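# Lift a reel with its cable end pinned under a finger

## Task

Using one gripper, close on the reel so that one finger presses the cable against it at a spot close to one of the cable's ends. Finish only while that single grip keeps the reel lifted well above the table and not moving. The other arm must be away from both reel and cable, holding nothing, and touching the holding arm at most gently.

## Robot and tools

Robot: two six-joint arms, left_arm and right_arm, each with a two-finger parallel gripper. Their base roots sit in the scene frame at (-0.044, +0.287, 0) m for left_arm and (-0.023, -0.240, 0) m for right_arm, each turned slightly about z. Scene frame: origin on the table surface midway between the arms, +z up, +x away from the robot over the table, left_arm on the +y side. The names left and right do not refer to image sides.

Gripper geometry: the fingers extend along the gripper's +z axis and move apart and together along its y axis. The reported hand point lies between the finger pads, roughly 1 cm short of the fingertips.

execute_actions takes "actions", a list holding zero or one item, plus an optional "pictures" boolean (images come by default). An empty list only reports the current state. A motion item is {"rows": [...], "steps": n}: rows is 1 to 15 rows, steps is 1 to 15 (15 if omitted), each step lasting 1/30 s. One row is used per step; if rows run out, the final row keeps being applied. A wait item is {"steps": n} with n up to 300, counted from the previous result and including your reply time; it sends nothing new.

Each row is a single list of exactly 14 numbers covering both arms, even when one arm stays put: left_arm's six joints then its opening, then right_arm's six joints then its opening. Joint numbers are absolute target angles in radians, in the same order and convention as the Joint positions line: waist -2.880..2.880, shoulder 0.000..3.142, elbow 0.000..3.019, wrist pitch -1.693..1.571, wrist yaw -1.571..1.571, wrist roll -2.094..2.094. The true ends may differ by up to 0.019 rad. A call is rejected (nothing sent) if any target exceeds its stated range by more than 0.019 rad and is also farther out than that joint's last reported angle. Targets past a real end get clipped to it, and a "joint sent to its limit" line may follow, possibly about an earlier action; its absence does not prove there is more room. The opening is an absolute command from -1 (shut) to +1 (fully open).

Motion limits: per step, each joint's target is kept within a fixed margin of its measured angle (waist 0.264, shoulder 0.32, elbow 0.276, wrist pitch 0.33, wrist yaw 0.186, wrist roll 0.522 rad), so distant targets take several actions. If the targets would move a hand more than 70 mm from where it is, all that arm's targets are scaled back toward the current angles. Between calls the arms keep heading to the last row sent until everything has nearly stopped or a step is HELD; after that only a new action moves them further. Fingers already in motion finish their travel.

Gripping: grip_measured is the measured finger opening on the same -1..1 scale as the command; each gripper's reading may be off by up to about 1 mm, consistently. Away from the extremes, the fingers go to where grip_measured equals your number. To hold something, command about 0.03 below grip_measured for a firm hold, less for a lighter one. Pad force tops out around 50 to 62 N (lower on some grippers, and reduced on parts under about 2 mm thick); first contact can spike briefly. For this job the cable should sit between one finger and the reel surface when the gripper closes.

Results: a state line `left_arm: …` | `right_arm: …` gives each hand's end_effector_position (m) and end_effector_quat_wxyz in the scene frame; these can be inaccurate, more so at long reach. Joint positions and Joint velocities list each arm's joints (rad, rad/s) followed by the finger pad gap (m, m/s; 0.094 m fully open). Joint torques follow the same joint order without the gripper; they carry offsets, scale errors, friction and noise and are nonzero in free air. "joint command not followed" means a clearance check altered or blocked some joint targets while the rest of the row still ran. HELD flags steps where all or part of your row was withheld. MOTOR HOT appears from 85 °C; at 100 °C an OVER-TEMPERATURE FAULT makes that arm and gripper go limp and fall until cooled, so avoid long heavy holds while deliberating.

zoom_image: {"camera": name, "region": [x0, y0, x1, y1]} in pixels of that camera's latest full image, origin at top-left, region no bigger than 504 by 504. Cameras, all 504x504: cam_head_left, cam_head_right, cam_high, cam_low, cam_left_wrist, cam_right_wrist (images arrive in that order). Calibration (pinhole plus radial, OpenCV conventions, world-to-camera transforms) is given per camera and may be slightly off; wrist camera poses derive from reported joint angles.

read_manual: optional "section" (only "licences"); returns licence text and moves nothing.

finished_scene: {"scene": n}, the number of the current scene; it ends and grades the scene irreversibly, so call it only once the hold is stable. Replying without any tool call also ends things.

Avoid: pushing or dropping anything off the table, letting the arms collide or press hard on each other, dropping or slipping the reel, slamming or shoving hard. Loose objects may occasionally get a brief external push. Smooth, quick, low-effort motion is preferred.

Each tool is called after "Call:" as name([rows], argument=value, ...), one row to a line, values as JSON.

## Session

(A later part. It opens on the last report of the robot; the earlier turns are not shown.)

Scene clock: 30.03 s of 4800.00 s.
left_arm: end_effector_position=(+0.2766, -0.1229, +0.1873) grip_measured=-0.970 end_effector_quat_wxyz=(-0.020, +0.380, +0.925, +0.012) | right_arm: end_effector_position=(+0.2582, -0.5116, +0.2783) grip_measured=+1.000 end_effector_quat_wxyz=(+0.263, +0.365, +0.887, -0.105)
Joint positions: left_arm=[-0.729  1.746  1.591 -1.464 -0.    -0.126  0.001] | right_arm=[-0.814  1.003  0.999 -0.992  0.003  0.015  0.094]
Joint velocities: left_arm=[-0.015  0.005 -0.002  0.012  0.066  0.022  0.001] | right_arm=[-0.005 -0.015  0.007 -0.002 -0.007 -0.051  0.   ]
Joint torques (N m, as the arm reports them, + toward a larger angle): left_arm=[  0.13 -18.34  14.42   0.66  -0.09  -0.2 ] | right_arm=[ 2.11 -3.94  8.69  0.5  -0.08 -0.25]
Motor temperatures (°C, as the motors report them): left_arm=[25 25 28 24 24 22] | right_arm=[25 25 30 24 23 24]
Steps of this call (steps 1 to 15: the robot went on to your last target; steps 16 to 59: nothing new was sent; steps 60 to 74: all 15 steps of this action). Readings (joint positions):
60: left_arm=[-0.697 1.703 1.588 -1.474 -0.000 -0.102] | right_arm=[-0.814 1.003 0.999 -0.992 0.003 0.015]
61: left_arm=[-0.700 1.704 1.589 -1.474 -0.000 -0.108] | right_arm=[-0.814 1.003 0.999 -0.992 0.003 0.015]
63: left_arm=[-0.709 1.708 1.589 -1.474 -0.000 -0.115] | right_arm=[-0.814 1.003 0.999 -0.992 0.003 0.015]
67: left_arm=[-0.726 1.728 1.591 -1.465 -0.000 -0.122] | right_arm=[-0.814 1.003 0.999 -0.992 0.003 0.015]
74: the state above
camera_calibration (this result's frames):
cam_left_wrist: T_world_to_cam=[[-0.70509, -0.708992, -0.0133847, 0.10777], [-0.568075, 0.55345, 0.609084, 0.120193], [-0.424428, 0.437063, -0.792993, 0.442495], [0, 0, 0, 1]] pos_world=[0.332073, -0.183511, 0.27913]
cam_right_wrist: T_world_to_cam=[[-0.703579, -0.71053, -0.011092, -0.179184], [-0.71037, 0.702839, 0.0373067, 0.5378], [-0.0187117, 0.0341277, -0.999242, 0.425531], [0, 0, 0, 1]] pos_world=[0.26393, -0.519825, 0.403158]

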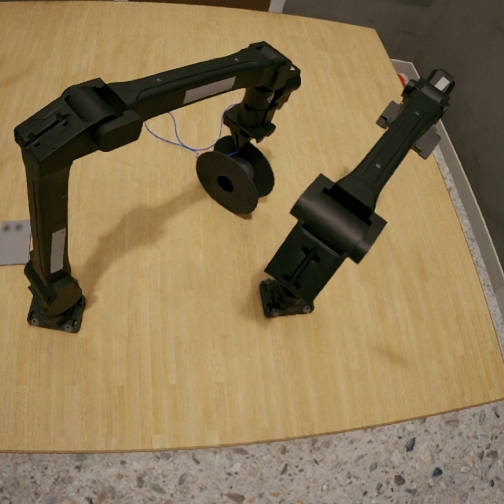

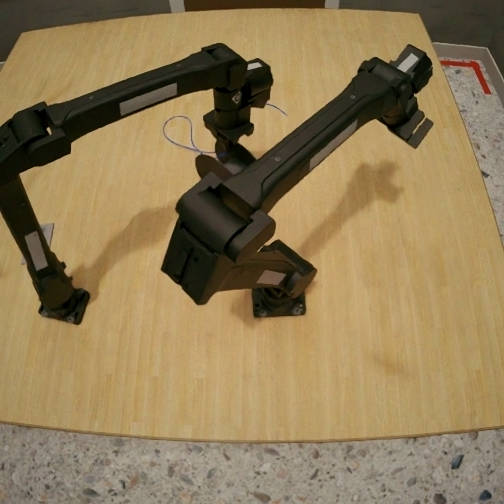

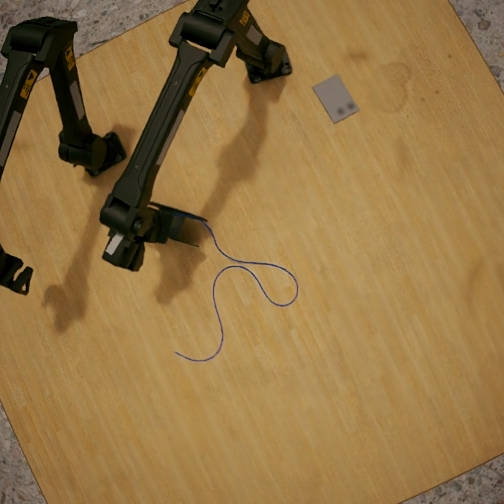

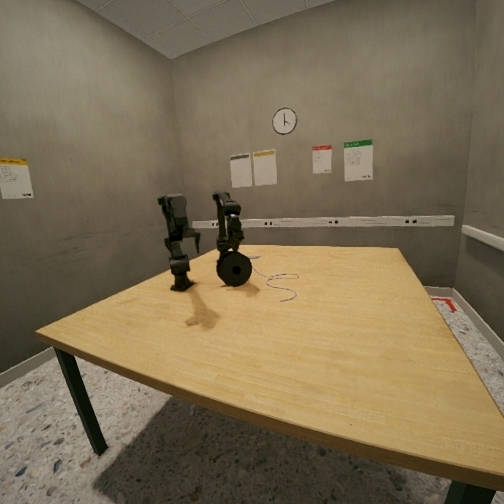

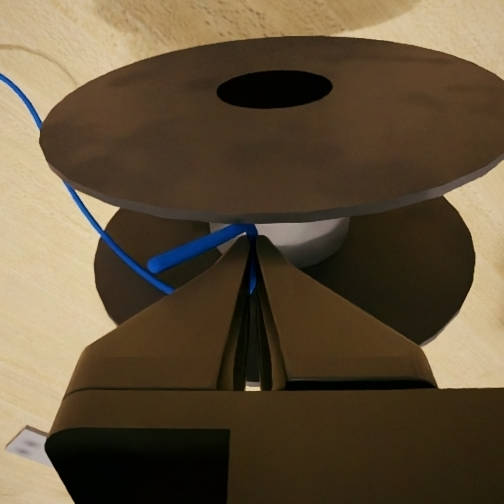

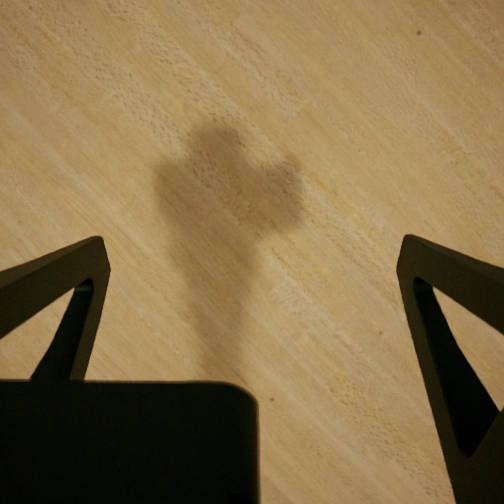

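Call:
execute_actions([
  {"rows":[[-0.72,1.72,1.68,-1.51,0,-0.14,-1,-0.8,1,1,-1,0,0,1],[-0.72,1.72,1.68,-1.51,0,-0.14,-1,-0.8,1,1,-1,0,0,1],[-0.72,1.72,1.68,-1.51,0,-0.14,-1,-0.8,1,1,-1,0,0,1],[-0.72,1.72,1.68,-1.51,0,-0.14,-1,-0.8,1,1,-1,0,0,1],[-0.72,1.72,1.68,-1.51,0,-0.14,-1,-0.8,1,1,-1,0,0,1],[-0.72,1.72,1.68,-1.51,0,-0.14,-1,-0.8,1,1,-1,0,0,1],[-0.72,1.72,1.68,-1.51,0,-0.14,-1,-0.8,1,1,-1,0,0,1],[-0.72,1.77,1.73,-1.51,0,-0.14,-1,-0.8,1,1,-1,0,0,1]],"steps":15},
])

Scene clock: 32.60 s of 4800.00 s.
left_arm: end_effector_position=(+0.2873, -0.1366, +0.2258) grip_measured=-0.970 end_effector_quat_wxyz=(+0.007, +0.379, +0.925, -0.004) | right_arm: end_effector_position=(+0.2582, -0.5116, +0.2783) grip_measured=+1.000 end_effector_quat_wxyz=(+0.263, +0.365, +0.887, -0.105)
Joint positions: left_arm=[-0.729  1.74   1.685 -1.5   -0.    -0.128  0.001] | right_arm=[-0.814  1.003  0.999 -0.992  0.003  0.015  0.094]
Joint velocities: left_arm=[-0.005  0.015  0.007 -0.007  0.037  0.051  0.   ] | right_arm=[-0.005 -0.015  0.002  0.002 -0.095 -0.022  0.   ]
Joint torques (N m, as the arm reports them, + toward a larger angle): left_arm=[  1.12 -16.79  14.37  -0.4   -0.1   -0.19] | right_arm=[ 2.27 -4.35  8.68  0.58 -0.05 -0.22]
Motor temperatures (°C, as the motors report them): left_arm=[25 26 29 24 24 22] | right_arm=[25 25 30 24 23 24]
Steps of this call (steps 1 to 15: the robot went on to your last target; steps 16 to 62: nothing new was sent; steps 63 to 77: all 15 steps of this action). Readings (joint positions):
63: left_arm=[-0.729 1.745 1.596 -1.472 -0.000 -0.128] | right_arm=[-0.814 1.003 0.999 -0.992 0.003 0.015]
64: left_arm=[-0.729 1.745 1.601 -1.482 -0.000 -0.128] | right_arm=[-0.814 1.003 0.999 -0.992 0.003 0.015]
66: left_arm=[-0.729 1.741 1.613 -1.493 -0.000 -0.128] | right_arm=[-0.814 1.003 0.999 -0.992 0.003 0.015]
70: left_arm=[-0.729 1.729 1.636 -1.499 -0.000 -0.128] | right_arm=[-0.814 1.003 0.999 -0.992 0.003 0.015]
77: the state above
camera_calibration (this result's frames):
cam_left_wrist: T_world_to_cam=[[-0.703636, -0.710539, -0.0055454, 0.103753], [-0.591758, 0.581653, 0.558124, 0.13253], [-0.393343, 0.395998, -0.829739, 0.47729], [0, 0, 0, 1]] pos_world=[0.339169, -0.192372, 0.322633]
cam_right_wrist: T_world_to_cam=[[-0.703579, -0.71053, -0.011092, -0.179184], [-0.71037, 0.702839, 0.0373067, 0.5378], [-0.0187117, 0.0341277, -0.999242, 0.425531], [0, 0, 0, 1]] pos_world=[0.26393, -0.519825, 0.403158]

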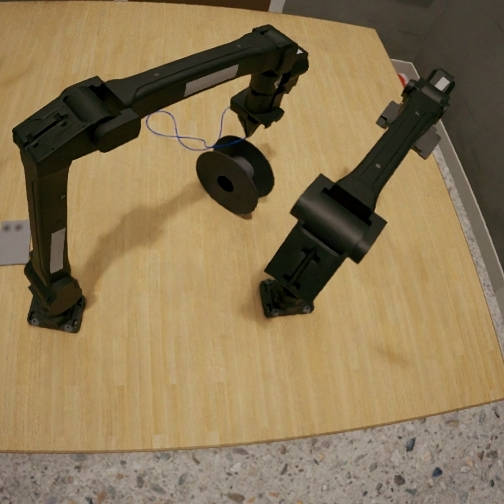

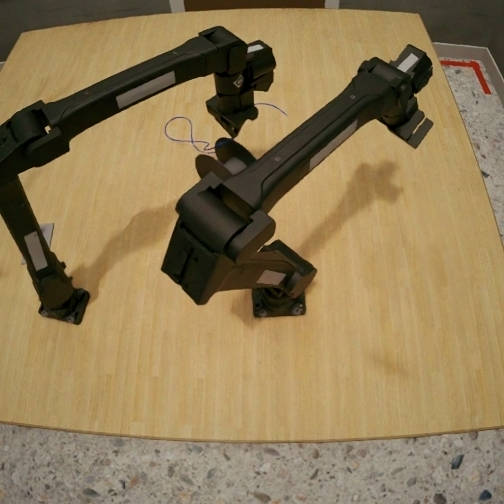

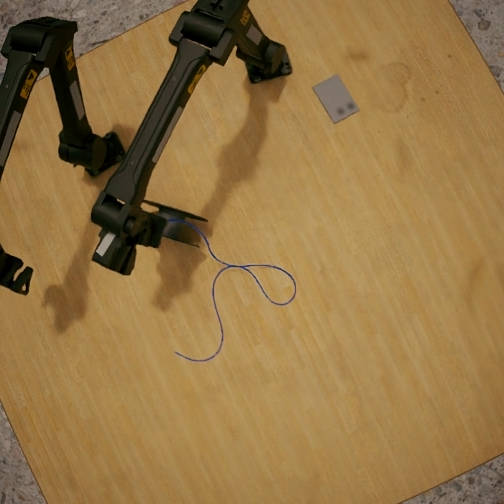

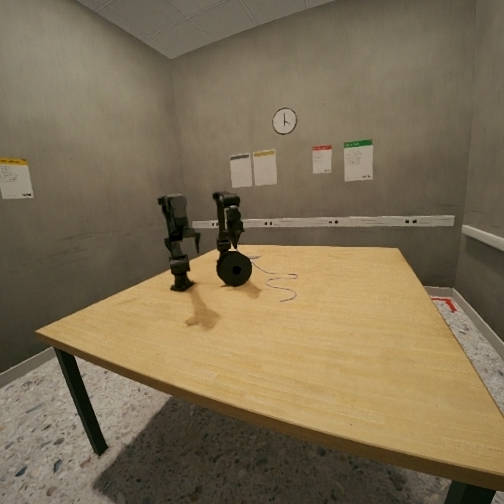

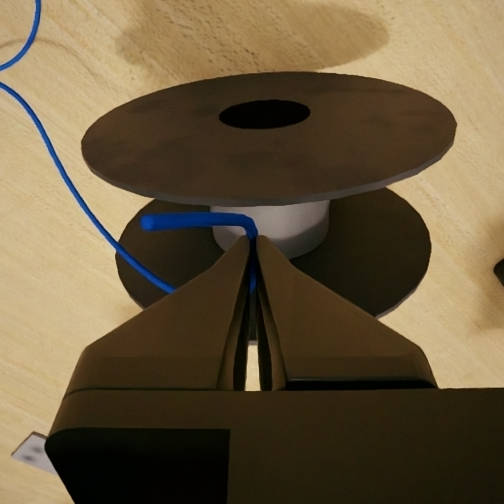

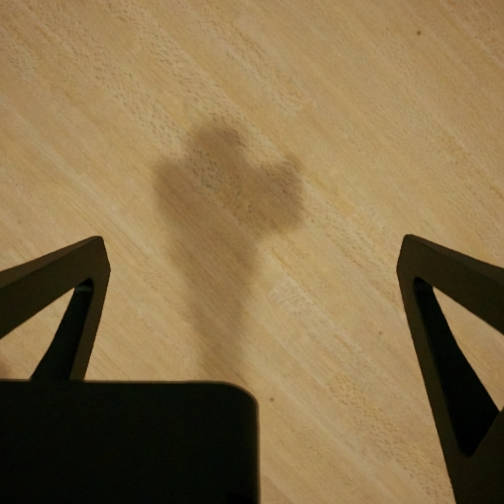

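Call:
execute_actions([
  {"rows":[[-0.735,1.835,1.83,-1.55,0,-0.14,-1,-0.8,1,1,-1,0,0,1],[-0.735,1.835,1.83,-1.55,0,-0.14,-1,-0.8,1,1,-1,0,0,1],[-0.735,1.835,1.83,-1.55,0,-0.14,-1,-0.8,1,1,-1,0,0,1],[-0.735,1.835,1.83,-1.55,0,-0.14,-1,-0.8,1,1,-1,0,0,1],[-0.735,1.835,1.83,-1.55,0,-0.14,-1,-0.8,1,1,-1,0,0,1],[-0.735,1.835,1.83,-1.55,0,-0.14,-1,-0.8,1,1,-1,0,0,1],[-0.735,1.835,1.83,-1.55,0,-0.14,-1,-0.8,1,1,-1,0,0,1],[-0.735,1.835,1.83,-1.55,0,-0.14,-1,-0.8,1,1,-1,0,0,1],[-0.735,1.84,1.76,-1.48,0,-0.14,-1,-0.8,1,1,-1,0,0,1],[-0.735,1.84,1.76,-1.48,0,-0.14,-1,-0.8,1,1,-1,0,0,1],[-0.735,1.845,1.70,-1.42,0,-0.14,-1,-0.8,1,1,-1,0,0,1]],"steps":15},
])

Call:
execute_actions([
  {"rows":[[-0.735,1.845,1.70,-1.42,0,-0.14,-1,-0.8,1,1,-1,0,0,1]],"steps":8},
])

Scene clock: 35.90 s of 4800.00 s.
left_arm: end_effector_position=(+0.3055, -0.1598, +0.1955) grip_measured=-0.970 end_effector_quat_wxyz=(+0.011, +0.379, +0.925, -0.006) | right_arm: end_effector_position=(+0.2582, -0.5116, +0.2783) grip_measured=+1.000 end_effector_quat_wxyz=(+0.263, +0.365, +0.887, -0.105)
Joint positions: left_arm=[-0.729  1.82   1.716 -1.441 -0.    -0.128  0.001] | right_arm=[-0.814  1.003  0.999 -0.992  0.003  0.015  0.094]
Joint velocities: left_arm=[-0.005  0.103 -0.173  0.066  0.037  0.051 -0.001] | right_arm=[-0.015  0.015 -0.002  0.002 -0.066  0.051  0.   ]
Joint torques (N m, as the arm reports them, + toward a larger angle): left_arm=[  0.5  -19.38   9.79   0.8   -0.08  -0.2 ] | right_arm=[ 1.7  -3.84  8.71  0.47 -0.06 -0.24]
Motor temperatures (°C, as the motors report them): left_arm=[25 26 30 24 24 22] | right_arm=[25 25 30 24 23 24]
Steps of this call (steps 1 to 15: the robot went on to your last target; steps 16 to 84: nothing new was sent; steps 85 to 99: all 15 steps of this action). Readings (joint positions):
85: left_arm=[-0.729 1.754 1.698 -1.513 -0.000 -0.128] | right_arm=[-0.814 1.003 0.999 -0.992 0.003 0.015]
86: left_arm=[-0.729 1.768 1.724 -1.527 -0.000 -0.128] | right_arm=[-0.814 1.003 0.999 -0.992 0.003 0.015]
88: left_arm=[-0.729 1.796 1.771 -1.532 -0.000 -0.128] | right_arm=[-0.814 1.003 0.999 -0.992 0.003 0.015]
92: left_arm=[-0.729 1.815 1.786 -1.535 -0.000 -0.128] | right_arm=[-0.814 1.003 0.999 -0.992 0.003 0.015]
99: the state above
camera_calibration (this result's frames):
cam_left_wrist: T_world_to_cam=[[-0.703606, -0.710577, -0.00430354, 0.0996342], [-0.595148, 0.585978, 0.549935, 0.177041], [-0.388249, 0.389499, -0.835196, 0.466967], [0, 0, 0, 1]] pos_world=[0.356768, -0.214828, 0.293077]
cam_right_wrist: T_world_to_cam=[[-0.703579, -0.71053, -0.011092, -0.179184], [-0.71037, 0.702839, 0.0373067, 0.5378], [-0.0187117, 0.0341277, -0.999242, 0.425531], [0, 0, 0, 1]] pos_world=[0.26393, -0.519825, 0.403158]

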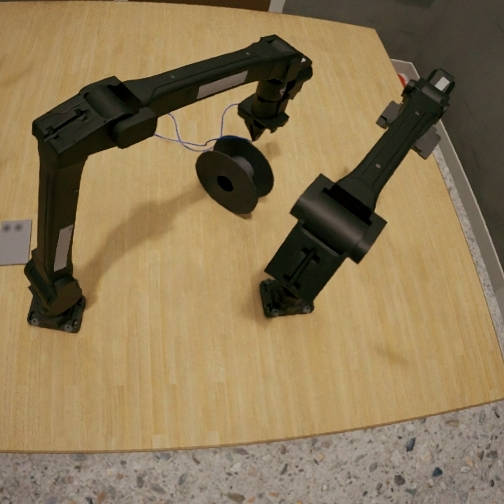

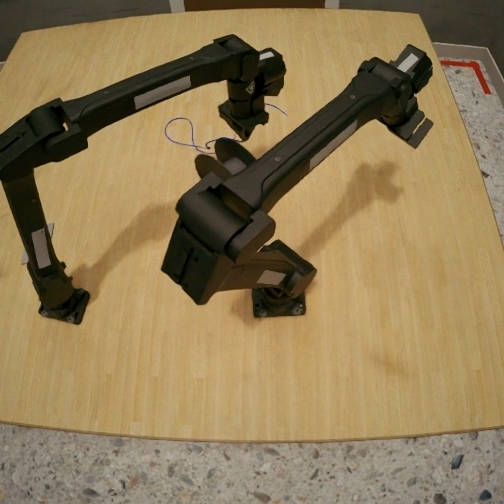

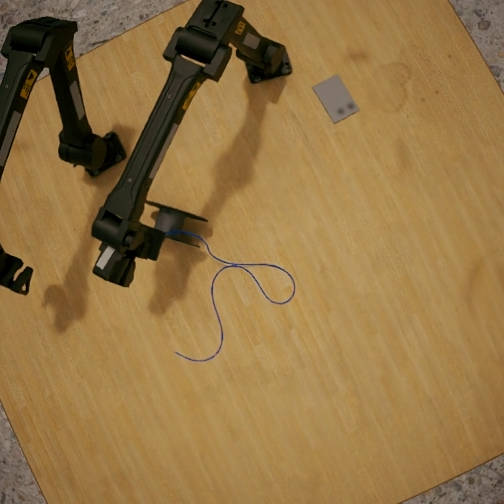

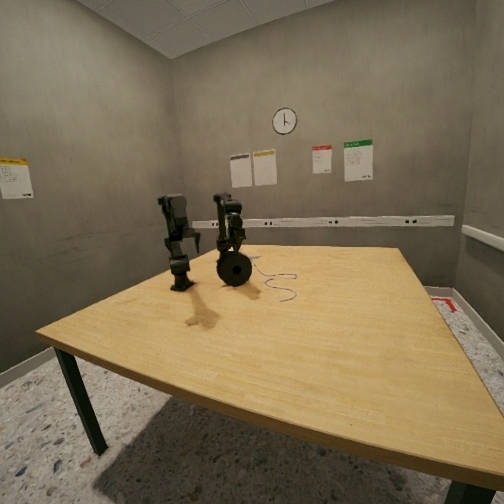

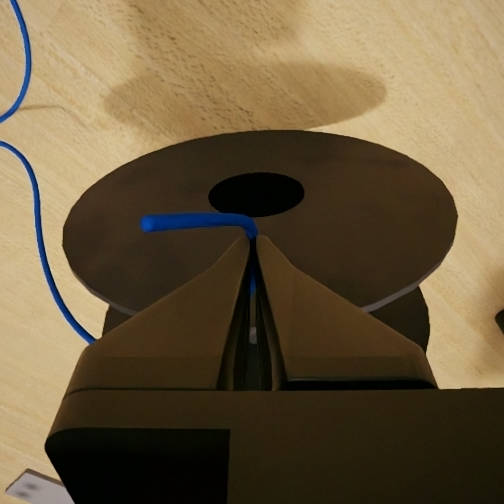

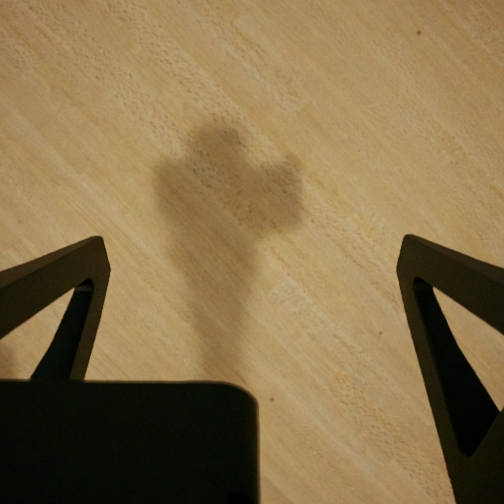

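Scene clock: 36.17 s of 4800.00 s.
left_arm: end_effector_position=(+0.3058, -0.1602, +0.1859) grip_measured=-0.970 end_effector_quat_wxyz=(+0.006, +0.379, +0.925, -0.003) | right_arm: end_effector_position=(+0.2582, -0.5116, +0.2783) grip_measured=+1.000 end_effector_quat_wxyz=(+0.263, +0.365, +0.887, -0.105)
Joint positions: left_arm=[-0.729  1.832  1.708 -1.433 -0.    -0.128  0.001] | right_arm=[-0.814  1.003  0.999 -0.992  0.003  0.015  0.094]
Joint velocities: left_arm=[-0.005 -0.005  0.007 -0.002 -0.007 -0.037 -0.001] | right_arm=[-0.005 -0.005  0.002 -0.012  0.051  0.037  0.   ]
Joint torques (N m, as the arm reports them, + toward a larger angle): left_arm=[  0.25 -19.54   9.48   0.7   -0.09  -0.18] | right_arm=[ 1.57 -3.94  8.54  0.46 -0.08 -0.19]
Motor temperatures (°C, as the motors report them): left_arm=[25 26 30 24 24 22] | right_arm=[25 25 30 24 23 24]
Steps of this call (steps 1 to 8: all 8 steps of this action). Readings (joint positions):
1: left_arm=[-0.729 1.824 1.712 -1.439 -0.000 -0.128] | right_arm=[-0.814 1.003 0.999 -0.992 0.003 0.015]
2: left_arm=[-0.729 1.827 1.710 -1.437 -0.000 -0.128] | right_arm=[-0.814 1.003 0.999 -0.992 0.003 0.015]
4: left_arm=[-0.729 1.831 1.708 -1.435 -0.000 -0.128] | right_arm=[-0.814 1.003 0.999 -0.992 0.003 0.015]
8: the state above
camera_calibration (this result's frames):
cam_left_wrist: T_world_to_cam=[[-0.703643, -0.71053, -0.00578416, 0.0998248], [-0.5911, 0.580814, 0.559692, 0.178828], [-0.394319, 0.397242, -0.82868, 0.461144], [0, 0, 0, 1]] pos_world=[0.357784, -0.216124, 0.28263]
cam_right_wrist: T_world_to_cam=[[-0.703579, -0.71053, -0.011092, -0.179184], [-0.71037, 0.702839, 0.0373067, 0.5378], [-0.0187117, 0.0341277, -0.999242, 0.425531], [0, 0, 0, 1]] pos_world=[0.26393, -0.519825, 0.403158]

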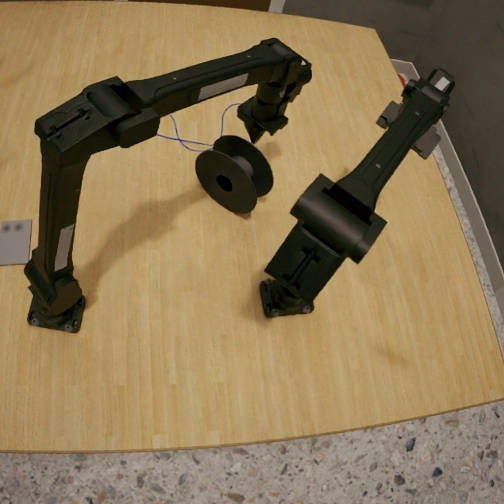

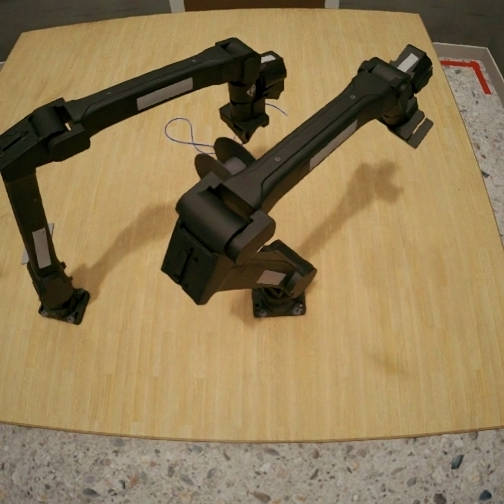

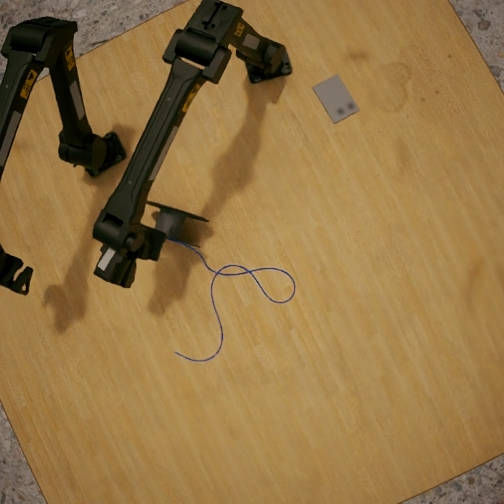

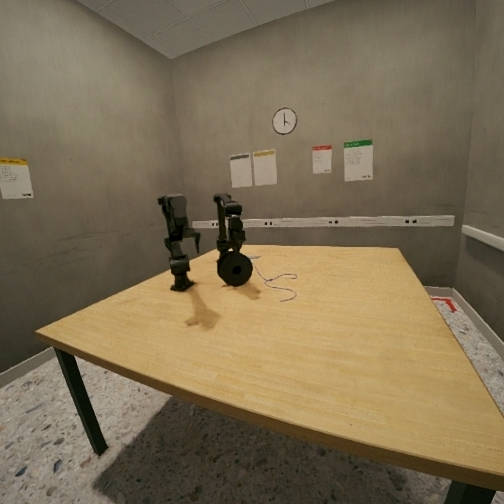

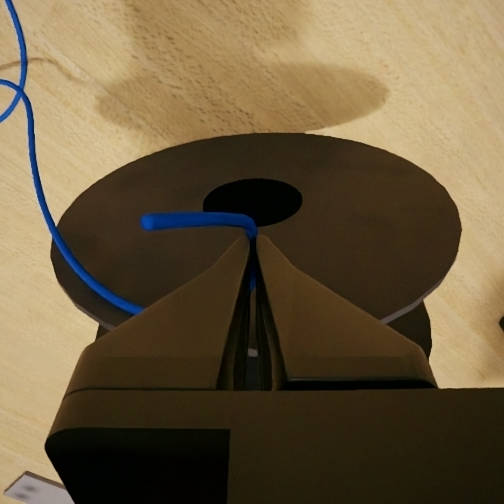

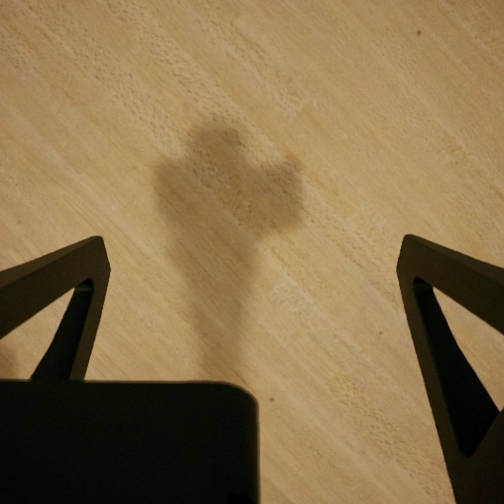

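Call:
execute_actions([
  {"rows":[[-0.735,1.82,1.83,-1.56,0,-0.14,-1,-0.8,1,1,-1,0,0,1],[-0.735,1.82,1.83,-1.56,0,-0.14,-1,-0.8,1,1,-1,0,0,1],[-0.735,1.82,1.83,-1.56,0,-0.14,-1,-0.8,1,1,-1,0,0,1],[-0.735,1.82,1.83,-1.56,0,-0.14,-1,-0.8,1,1,-1,0,0,1],[-0.735,1.82,1.83,-1.56,0,-0.14,-1,-0.8,1,1,-1,0,0,1],[-0.735,1.82,1.83,-1.56,0,-0.14,-1,-0.8,1,1,-1,0,0,1],[-0.735,1.82,1.83,-1.56,0,-0.14,-1,-0.8,1,1,-1,0,0,1],[-0.765,1.68,1.66,-1.53,0,-0.15,-1,-0.8,1,1,-1,0,0,1]],"steps":15},
], pictures=false)

Call:
execute_actions([
  {"rows":[[-0.765,1.695,1.64,-1.5,0,-0.15,-1,-0.8,1,1,-1,0,0,1]],"steps":10},
])

Scene clock: 44.93 s of 4800.00 s.
left_arm: end_effector_position=(+0.2635, -0.1283, +0.2537) grip_measured=-0.970 end_effector_quat_wxyz=(+0.016, +0.388, +0.922, -0.009) | right_arm: end_effector_position=(+0.2582, -0.5116, +0.2783) grip_measured=+1.000 end_effector_quat_wxyz=(+0.263, +0.365, +0.887, -0.105)
Joint positions: left_arm=[-0.756  1.667  1.663 -1.53  -0.    -0.136  0.001] | right_arm=[-0.814  1.003  0.999 -0.992  0.003  0.015  0.094]
Joint velocities: left_arm=[-0.083 -0.269 -0.002  0.007  0.007 -0.095 -0.001] | right_arm=[-0.005 -0.005 -0.002 -0.017  0.007 -0.022  0.   ]
Joint torques (N m, as the arm reports them, + toward a larger angle): left_arm=[  0.25 -15.25  10.09   0.14  -0.09  -0.19] | right_arm=[ 1.74 -4.67  8.69  0.44 -0.05 -0.19]
Motor temperatures (°C, as the motors report them): left_arm=[25 27 29 24 24 22] | right_arm=[25 24 31 24 23 24]
Steps of this call (steps 1 to 15: the robot went on to your last target; steps 16 to 200: nothing new was sent; then 1.60 s passed at rest; steps 201 to 215: all 15 steps of this action). Readings (joint positions):
201: left_arm=[-0.729 1.832 1.719 -1.459 -0.000 -0.128] | right_arm=[-0.814 1.003 0.999 -0.992 0.003 0.015]
202: left_arm=[-0.729 1.835 1.732 -1.493 -0.000 -0.128] | right_arm=[-0.814 1.003 0.999 -0.992 0.003 0.015]
204: left_arm=[-0.729 1.833 1.758 -1.530 -0.000 -0.128] | right_arm=[-0.814 1.003 0.999 -0.992 0.003 0.015]
208: left_arm=[-0.731 1.807 1.763 -1.534 -0.000 -0.130] | right_arm=[-0.814 1.003 0.999 -0.992 0.003 0.015]
215: the state above

Scene clock: 45.27 s of 4800.00 s.
left_arm: end_effector_position=(+0.2632, -0.1308, +0.2459) grip_measured=-0.970 end_effector_quat_wxyz=(+0.015, +0.389, +0.921, -0.009) | right_arm: end_effector_position=(+0.2582, -0.5116, +0.2783) grip_measured=+1.000 end_effector_quat_wxyz=(+0.263, +0.365, +0.887, -0.105)
Joint positions: left_arm=[-0.759  1.674  1.652 -1.514 -0.    -0.137  0.001] | right_arm=[-0.814  1.003  0.999 -0.992  0.003  0.015  0.094]
Joint velocities: left_arm=[-0.005  0.063 -0.027 -0.012  0.022 -0.066  0.   ] | right_arm=[ 0.005 -0.005 -0.012  0.012  0.022 -0.037  0.   ]
Joint torques (N m, as the arm reports them, + toward a larger angle): left_arm=[  0.17 -16.81   9.33   0.86  -0.09  -0.19] | right_arm=[ 1.59 -3.71  8.49  0.55 -0.05 -0.18]
Motor temperatures (°C, as the motors report them): left_arm=[25 27 29 24 24 22] | right_arm=[25 24 31 24 23 24]
Steps of this call (steps 1 to 10: all 10 steps of this action). Readings (joint positions):
1: left_arm=[-0.758 1.660 1.663 -1.527 -0.000 -0.136] | right_arm=[-0.814 1.003 0.999 -0.992 0.003 0.015]
2: left_arm=[-0.759 1.656 1.663 -1.522 -0.000 -0.136] | right_arm=[-0.814 1.003 0.999 -0.992 0.003 0.015]
4: left_arm=[-0.759 1.657 1.661 -1.517 -0.000 -0.137] | right_arm=[-0.814 1.003 0.999 -0.992 0.003 0.015]
8: left_arm=[-0.759 1.669 1.654 -1.515 -0.000 -0.137] | right_arm=[-0.814 1.003 0.999 -0.992 0.003 0.015]
10: the state above
camera_calibration (this result's frames):
cam_left_wrist: T_world_to_cam=[[-0.717814, -0.696228, -0.0029784, 0.0959548], [-0.585666, 0.601501, 0.543316, 0.108342], [-0.37648, 0.391744, -0.839523, 0.479654], [0, 0, 0, 1]] pos_world=[0.31291, -0.186263, 0.344103]
cam_right_wrist: T_world_to_cam=[[-0.703579, -0.71053, -0.011092, -0.179184], [-0.71037, 0.702839, 0.0373067, 0.5378], [-0.0187117, 0.0341277, -0.999242, 0.425531], [0, 0, 0, 1]] pos_world=[0.26393, -0.519825, 0.403158]

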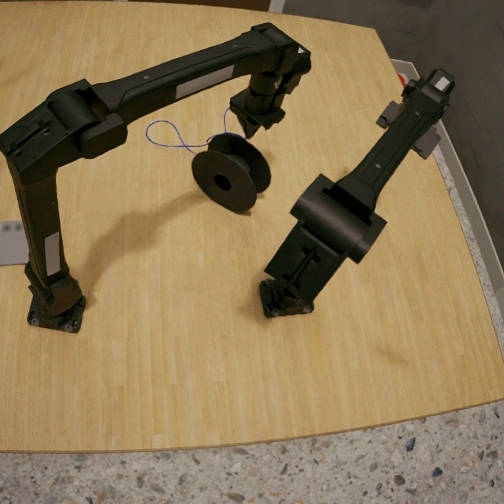

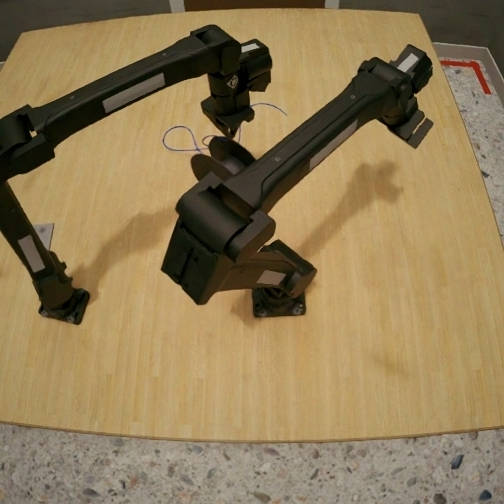

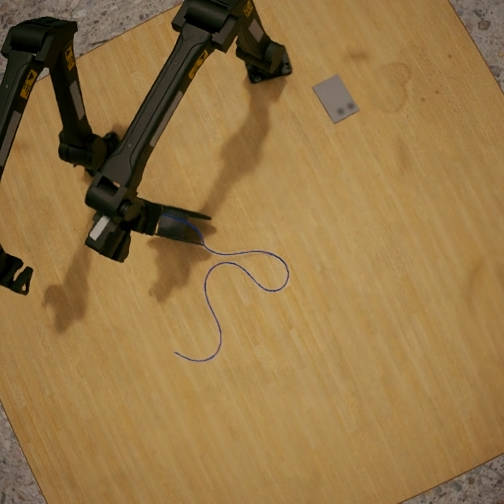

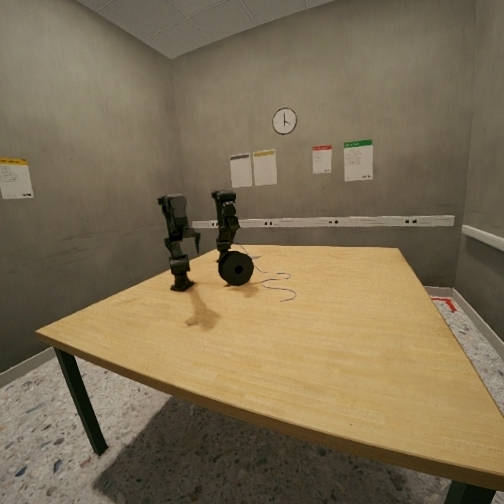

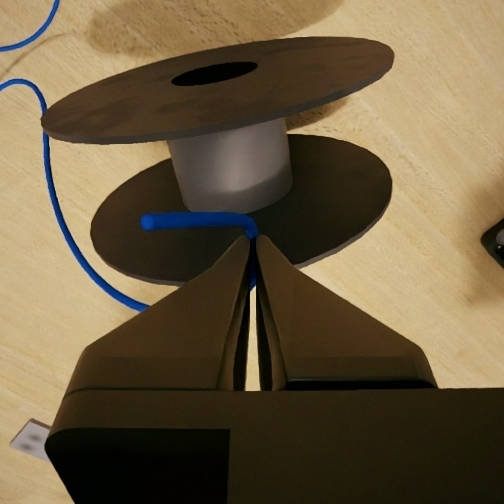

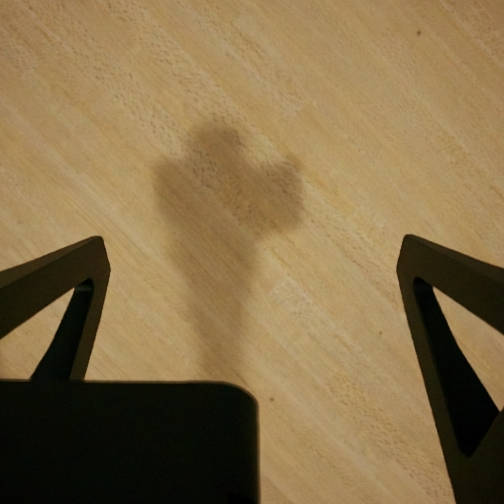

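Call:
execute_actions([
  {"rows":[[-0.748,1.70,1.59,-1.45,0,-0.25,-1,-0.8,1,1,-1,0,0,1],[-0.748,1.70,1.59,-1.45,0,-0.25,-1,-0.8,1,1,-1,0,0,1],[-0.748,1.70,1.59,-1.45,0,-0.25,-1,-0.8,1,1,-1,0,0,1],[-0.748,1.70,1.59,-1.45,0,-0.25,-1,-0.8,1,1,-1,0,0,1],[-0.748,1.715,1.53,-1.38,0,-0.25,-1,-0.8,1,1,-1,0,0,1],[-0.748,1.715,1.53,-1.38,0,-0.25,-1,-0.8,1,1,-1,0,0,1],[-0.748,1.715,1.53,-1.38,0,-0.25,-1,-0.8,1,1,-1,0,0,1],[-0.748,1.715,1.53,-1.38,0,-0.25,-1,-0.8,1,1,-1,0,0,1],[-0.748,1.73,1.47,-1.31,0,-0.25,-1,-0.8,1,1,-1,0,0,1]],"steps":15},
])

Scene clock: 47.77 s of 4800.00 s.
left_arm: end_effector_position=(+0.2611, -0.1280, +0.1545) grip_measured=-0.969 end_effector_quat_wxyz=(-0.003, +0.344, +0.939, +0.002) | right_arm: end_effector_position=(+0.2582, -0.5116, +0.2783) grip_measured=+1.000 end_effector_quat_wxyz=(+0.263, +0.365, +0.887, -0.105)
Joint positions: left_arm=[-0.759  1.723  1.474 -1.328 -0.    -0.234  0.001] | right_arm=[-0.814  1.003  0.999 -0.992  0.003  0.015  0.094]
Joint velocities: left_arm=[ 0.005  0.122 -0.042  0.037 -0.022 -0.007  0.001] | right_arm=[-0.005 -0.005 -0.017 -0.017  0.022  0.022  0.   ]
Joint torques (N m, as the arm reports them, + toward a larger angle): left_arm=[  1.26 -18.55   9.64   0.71  -0.12  -0.18] | right_arm=[ 1.89 -4.2   8.63  0.66 -0.04 -0.16]
Motor temperatures (°C, as the motors report them): left_arm=[25 27 29 24 24 22] | right_arm=[25 24 31 24 23 24]
Steps of this call (steps 1 to 15: the robot went on to your last target; steps 16 to 60: nothing new was sent; steps 61 to 75: all 15 steps of this action). Readings (joint positions):
61: left_arm=[-0.759 1.677 1.642 -1.501 -0.000 -0.154] | right_arm=[-0.814 1.003 0.999 -0.992 0.003 0.015]
62: left_arm=[-0.759 1.675 1.632 -1.485 -0.000 -0.171] | right_arm=[-0.814 1.003 0.999 -0.992 0.003 0.015]
64: left_arm=[-0.759 1.677 1.612 -1.471 -0.000 -0.195] | right_arm=[-0.814 1.003 0.999 -0.992 0.003 0.015]
68: left_arm=[-0.759 1.687 1.550 -1.406 -0.000 -0.220] | right_arm=[-0.814 1.003 0.999 -0.992 0.003 0.015]
75: the state above
camera_calibration (this result's frames):
cam_left_wrist: T_world_to_cam=[[-0.646952, -0.762477, -0.00903233, 0.0701217], [-0.626465, 0.524721, 0.576376, 0.150749], [-0.434734, 0.378546, -0.817135, 0.411058], [0, 0, 0, 1]] pos_world=[0.318506, -0.18124, 0.249635]
cam_right_wrist: T_world_to_cam=[[-0.703579, -0.71053, -0.011092, -0.179184], [-0.71037, 0.702839, 0.0373067, 0.5378], [-0.0187117, 0.0341277, -0.999242, 0.425531], [0, 0, 0, 1]] pos_world=[0.26393, -0.519825, 0.403158]

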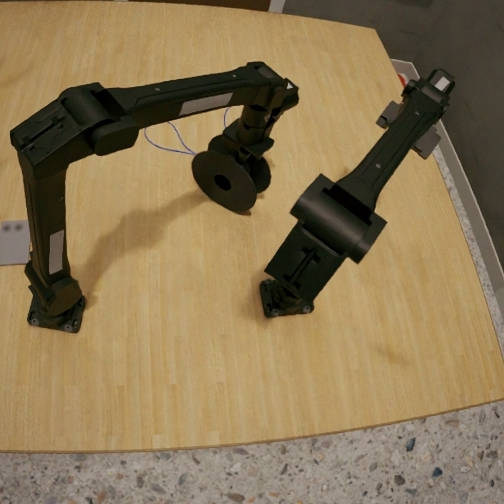

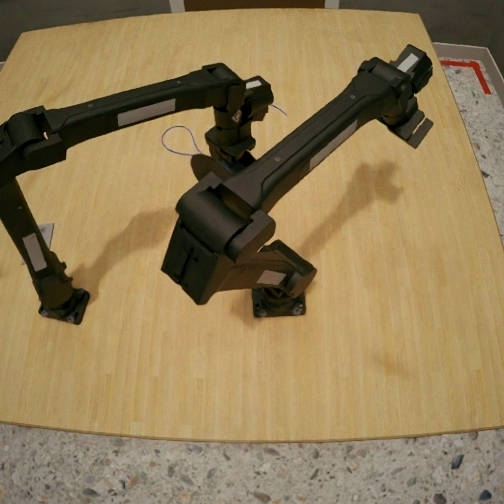

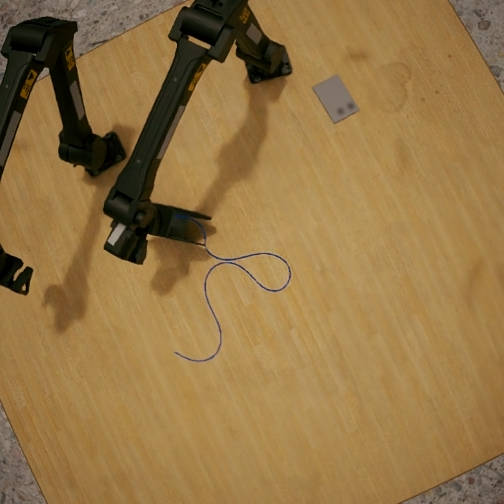

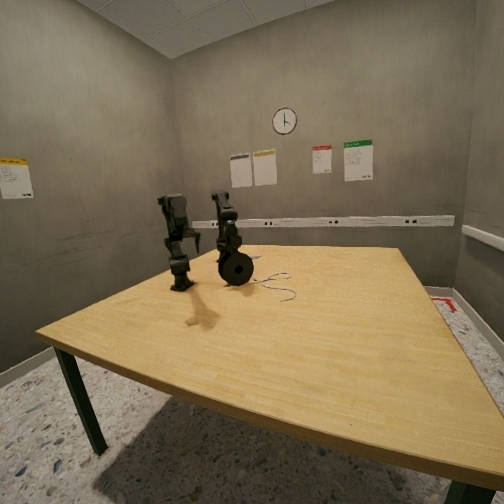

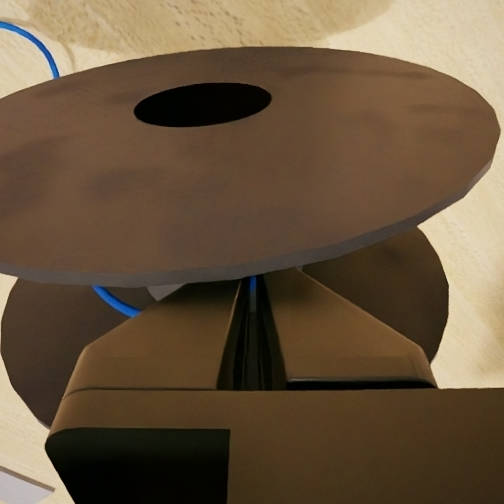

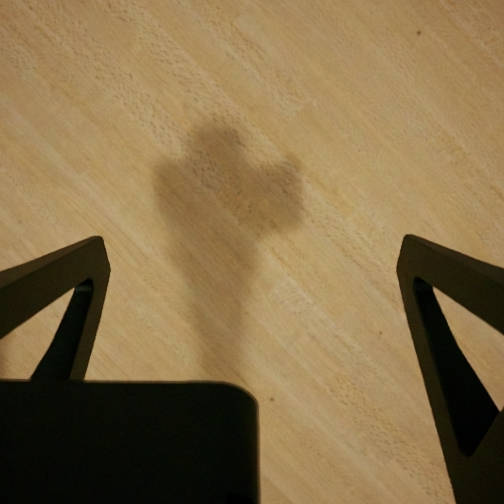

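Call:
execute_actions([
  {"rows":[[-0.79,1.735,1.47,-1.31,0,-0.29,-1,-0.8,1,1,-1,0,0,1],[-0.79,1.735,1.47,-1.31,0,-0.29,-1,-0.8,1,1,-1,0,0,1],[-0.79,1.735,1.47,-1.31,0,-0.29,-1,-0.8,1,1,-1,0,0,1],[-0.79,1.735,1.47,-1.31,0,-0.29,-1,-0.8,1,1,-1,0,0,1],[-0.83,1.74,1.46,-1.30,0,-0.32,-1,-0.8,1,1,-1,0,0,1],[-0.83,1.74,1.46,-1.30,0,-0.32,-1,-0.8,1,1,-1,0,0,1],[-0.83,1.74,1.46,-1.30,0,-0.32,-1,-0.8,1,1,-1,0,0,1],[-0.83,1.74,1.46,-1.30,0,-0.32,-1,-0.8,1,1,-1,0,0,1],[-0.83,1.74,1.46,-1.30,0,-0.32,-1,-0.8,1,1,-1,0,0,1],[-0.83,1.74,1.46,-1.30,0,-0.32,-0.5,-0.8,1,1,-1,0,0,1]],"steps":15},
], pictures=false)

Call:
execute_actions([
  {"rows":[[-0.83,1.71,1.54,-1.4,0,-0.32,-0.5,-0.8,1,1,-1,0,0,1],[-0.83,1.71,1.54,-1.4,0,-0.32,-0.5,-0.8,1,1,-1,0,0,1],[-0.83,1.71,1.54,-1.4,0,-0.32,-0.5,-0.8,1,1,-1,0,0,1],[-0.83,1.71,1.54,-1.4,0,-0.32,-0.5,-0.8,1,1,-1,0,0,1],[-0.83,1.69,1.63,-1.5,0,-0.32,-0.5,-0.8,1,1,-1,0,0,1],[-0.83,1.69,1.63,-1.5,0,-0.32,-0.5,-0.8,1,1,-1,0,0,1],[-0.83,1.69,1.63,-1.5,0,-0.32,-0.5,-0.8,1,1,-1,0,0,1],[-0.83,1.69,1.63,-1.5,0,-0.32,-0.5,-0.8,1,1,-1,0,0,1],[-0.83,1.65,1.70,-1.55,0,-0.32,-0.5,-0.8,1,1,-1,0,0,1]],"steps":15},
], pictures=false)

Call:
execute_actions([
  {"rows":[[-0.5,1.4,1.5,-1.5,0,0,0,-0.8,1,1,-1,0,0,1],[-0.5,1.4,1.5,-1.5,0,0,0,-0.8,1,1,-1,0,0,1],[-0.5,1.4,1.5,-1.5,0,0,0,-0.8,1,1,-1,0,0,1],[-0.5,1.4,1.5,-1.5,0,0,0,-0.8,1,1,-1,0,0,1],[0.3,1.0,1.1,-1.2,0,0,0,-0.8,1,1,-1,0,0,1]],"steps":15},
], pictures=false)

Call:
execute_actions([
  {"rows":[[0.5,0.9,1.0,-1.2,0,0,0,-0.8,1,1,-1,0,0,1]],"steps":15},
])

Scene clock: 51.57 s of 4800.00 s.
left_arm: end_effector_position=(+0.2316, -0.1523, +0.1527) grip_measured=-0.502 end_effector_quat_wxyz=(+0.002, +0.346, +0.938, -0.001) | right_arm: end_effector_position=(+0.2582, -0.5116, +0.2783) grip_measured=+1.000 end_effector_quat_wxyz=(+0.263, +0.365, +0.887, -0.105)
Joint positions: left_arm=[-0.833  1.727  1.474 -1.314 -0.    -0.303  0.023] | right_arm=[-0.814  1.003  0.999 -0.992  0.003  0.015  0.094]
Joint velocities: left_arm=[-0.005 -0.005  0.002  0.002  0.007 -0.007 -0.   ] | right_arm=[-0.005  0.005 -0.002 -0.007  0.051  0.007  0.   ]
Joint torques (N m, as the arm reports them, + toward a larger angle): left_arm=[  1.07 -17.49   8.58   0.72  -0.12  -0.2 ] | right_arm=[ 1.74 -3.54  8.59  0.5  -0.05 -0.17]
Motor temperatures (°C, as the motors report them): left_arm=[25 28 29 24 24 22] | right_arm=[25 24 31 24 23 24]
Steps of this call (steps 1 to 15: the robot went on to your last target; steps 16 to 99: nothing new was sent; steps 100 to 114: all 15 steps of this action). Readings (joint positions):
100: left_arm=[-0.760 1.727 1.474 -1.324 -0.000 -0.245] | right_arm=[-0.814 1.003 0.999 -0.992 0.003 0.015]
101: left_arm=[-0.762 1.727 1.474 -1.324 -0.000 -0.252] | right_arm=[-0.814 1.003 0.999 -0.992 0.003 0.015]
103: left_arm=[-0.768 1.727 1.474 -1.324 -0.000 -0.261] | right_arm=[-0.814 1.003 0.999 -0.992 0.003 0.015]
107: left_arm=[-0.800 1.727 1.474 -1.315 -0.000 -0.289] | right_arm=[-0.814 1.003 0.999 -0.992 0.003 0.015]
114: the state above

Scene clock: 52.07 s of 4800.00 s.
left_arm: end_effector_position=(+0.2283, -0.1471, +0.2615) grip_measured=-0.502 end_effector_quat_wxyz=(+0.019, +0.344, +0.939, -0.015) | right_arm: end_effector_position=(+0.2582, -0.5116, +0.2783) grip_measured=+1.000 end_effector_quat_wxyz=(+0.263, +0.365, +0.887, -0.105)
Joint positions: left_arm=[-0.833  1.647  1.658 -1.533 -0.    -0.307  0.023] | right_arm=[-0.814  1.003  0.999 -0.992  0.003  0.015  0.094]
Joint velocities: left_arm=[ 0.005 -0.317  0.168 -0.056  0.051  0.022  0.   ] | right_arm=[-0.005 -0.005  0.002 -0.002 -0.007  0.037  0.   ]
Joint torques (N m, as the arm reports them, + toward a larger angle): left_arm=[  0.99 -15.76  13.23  -0.48  -0.12  -0.18] | right_arm=[ 1.99 -3.4   8.6   0.52 -0.1  -0.21]
Motor temperatures (°C, as the motors report them): left_arm=[25 28 29 24 24 22] | right_arm=[25 24 31 24 23 24]
Steps of this call (steps 1 to 15: all 15 steps of this action). Readings (joint positions):
1: left_arm=[-0.833 1.727 1.477 -1.329 -0.000 -0.304] | right_arm=[-0.814 1.003 0.999 -0.992 0.003 0.015]
2: left_arm=[-0.833 1.727 1.480 -1.352 -0.000 -0.305] | right_arm=[-0.814 1.003 0.999 -0.992 0.003 0.015]
4: left_arm=[-0.833 1.722 1.483 -1.376 -0.000 -0.305] | right_arm=[-0.814 1.003 0.999 -0.992 0.003 0.015]
8: left_arm=[-0.833 1.715 1.551 -1.472 -0.000 -0.307] | right_arm=[-0.814 1.003 0.999 -0.992 0.003 0.015]
15: the state above

Scene clock: 52.57 s of 4800.00 s.
left_arm: end_effector_position=(+0.2999, +0.1439, +0.3181) grip_measured=-0.001 end_effector_quat_wxyz=(+0.216, +0.154, +0.963, -0.052) | right_arm: end_effector_position=(+0.2582, -0.5116, +0.2783) grip_measured=+1.000 end_effector_quat_wxyz=(+0.263, +0.365, +0.887, -0.105)
Joint positions: left_arm=[-0.215  1.036  1.164 -1.25   0.002 -0.075  0.047] | right_arm=[-0.814  1.003  0.999 -0.992  0.003  0.015  0.094]
Joint velocities: left_arm=[ 2.056 -0.933 -0.51   0.222  0.007  0.139  0.001] | right_arm=[ 0.005 -0.015  0.002 -0.002 -0.022 -0.051  0.   ]
Joint torques (N m, as the arm reports them, + toward a larger angle): left_arm=[ 0.56 -3.69  9.99  1.81 -0.17  0.  ] | right_arm=[ 1.72 -4.17  8.66  0.41 -0.04 -0.21]
Motor temperatures (°C, as the motors report them): left_arm=[25 28 29 24 24 22] | right_arm=[25 24 31 24 23 24]
Steps of this call (steps 1 to 15: all 15 steps of this action). Readings (joint positions):
1: left_arm=[-0.826 1.628 1.652 -1.527 0.001 -0.286] | right_arm=[-0.814 1.003 0.999 -0.992 0.003 0.015]
2: left_arm=[-0.816 1.603 1.632 -1.523 0.002 -0.262] | right_arm=[-0.814 1.003 0.999 -0.992 0.003 0.015]
4: left_arm=[-0.769 1.547 1.591 -1.523 0.002 -0.219] | right_arm=[-0.814 1.003 0.999 -0.992 0.003 0.015]
8: left_arm=[-0.613 1.370 1.420 -1.363 0.002 -0.154] | right_arm=[-0.814 1.003 0.999 -0.992 0.003 0.015]
15: the state above

Scene clock: 53.07 s of 4800.00 s.
left_arm: end_effector_position=(+0.2653, +0.3979, +0.2934) grip_measured=-0.001 end_effector_quat_wxyz=(+0.229, -0.175, +0.957, +0.040) | right_arm: end_effector_position=(+0.2582, -0.5116, +0.2783) grip_measured=+1.000 end_effector_quat_wxyz=(+0.263, +0.365, +0.887, -0.105)
Joint positions: left_arm=[ 0.52   0.895  1.011 -1.217 -0.004 -0.018  0.047] | right_arm=[-0.814  1.003  0.999 -0.992  0.003  0.015  0.094]
Joint velocities: left_arm=[-0.171  0.015  0.002 -0.007  0.037  0.037  0.001] | right_arm=[-0.005 -0.015 -0.002  0.007 -0.051  0.007  0.   ]
Joint torques (N m, as the arm reports them, + toward a larger angle): left_arm=[-0.24 -4.48 10.02  1.76  0.07  0.02] | right_arm=[ 1.79 -3.65  8.62  0.43 -0.09 -0.22]
Motor temperatures (°C, as the motors report them): left_arm=[25 28 29 24 24 22] | right_arm=[25 24 31 24 23 24]
Steps of this call (steps 1 to 15: all 15 steps of this action). Readings (joint positions):
1: left_arm=[-0.144 1.003 1.140 -1.239 0.002 -0.067] | right_arm=[-0.814 1.003 0.999 -0.992 0.003 0.015]
2: left_arm=[-0.072 0.970 1.112 -1.229 0.001 -0.060] | right_arm=[-0.814 1.003 0.999 -0.992 0.003 0.015]
4: left_arm=[0.079 0.917 1.061 -1.224 0.001 -0.047] | right_arm=[-0.814 1.003 0.999 -0.992 0.003 0.015]
8: left_arm=[0.406 0.890 1.019 -1.221 -0.000 -0.030] | right_arm=[-0.814 1.003 0.999 -0.992 0.003 0.015]
15: the state above
camera_calibration (this result's frames):
cam_left_wrist: T_world_to_cam=[[0.35479, -0.934941, -0.00310691, 0.276214], [-0.925846, -0.351797, 0.138017, 0.354272], [-0.13013, -0.0460903, -0.990425, 0.466287], [0, 0, 0, 1]] pos_world=[0.290681, 0.404367, 0.413785]
cam_right_wrist: T_world_to_cam=[[-0.703579, -0.71053, -0.011092, -0.179184], [-0.71037, 0.702839, 0.0373067, 0.5378], [-0.0187117, 0.0341277, -0.999242, 0.425531], [0, 0, 0, 1]] pos_world=[0.26393, -0.519825, 0.403158]

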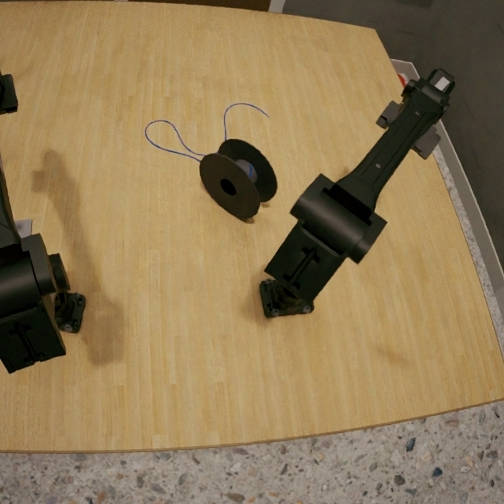

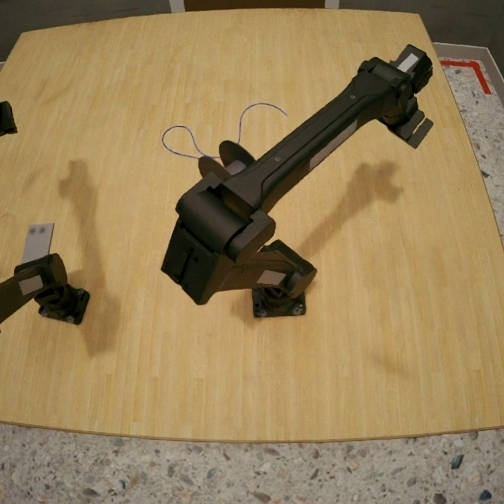

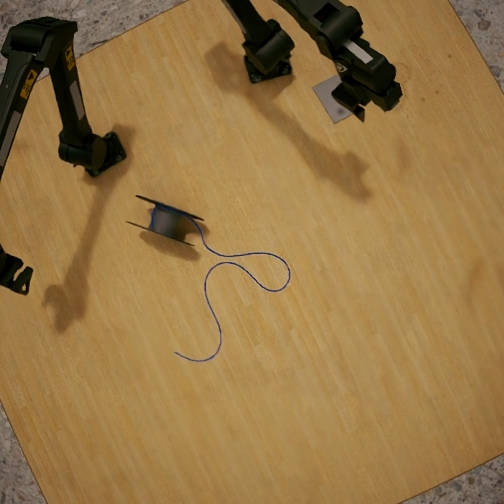

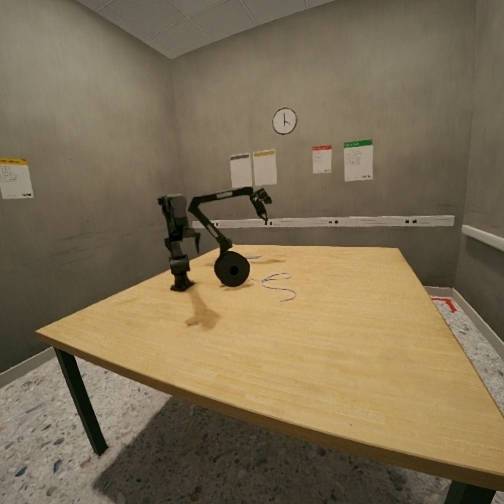

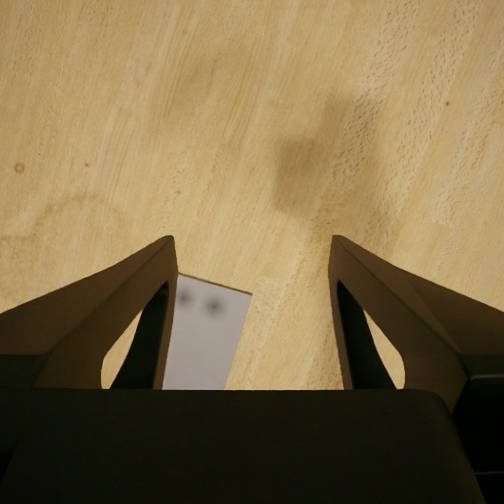

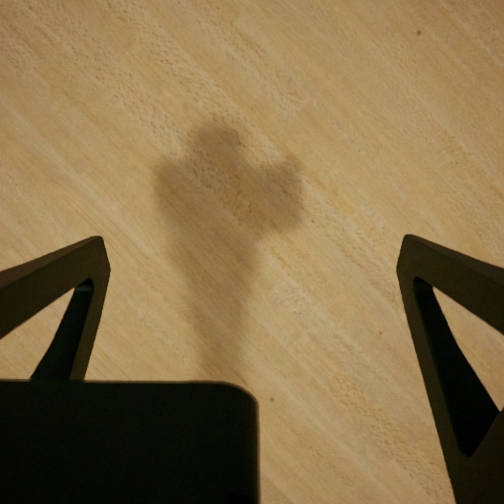

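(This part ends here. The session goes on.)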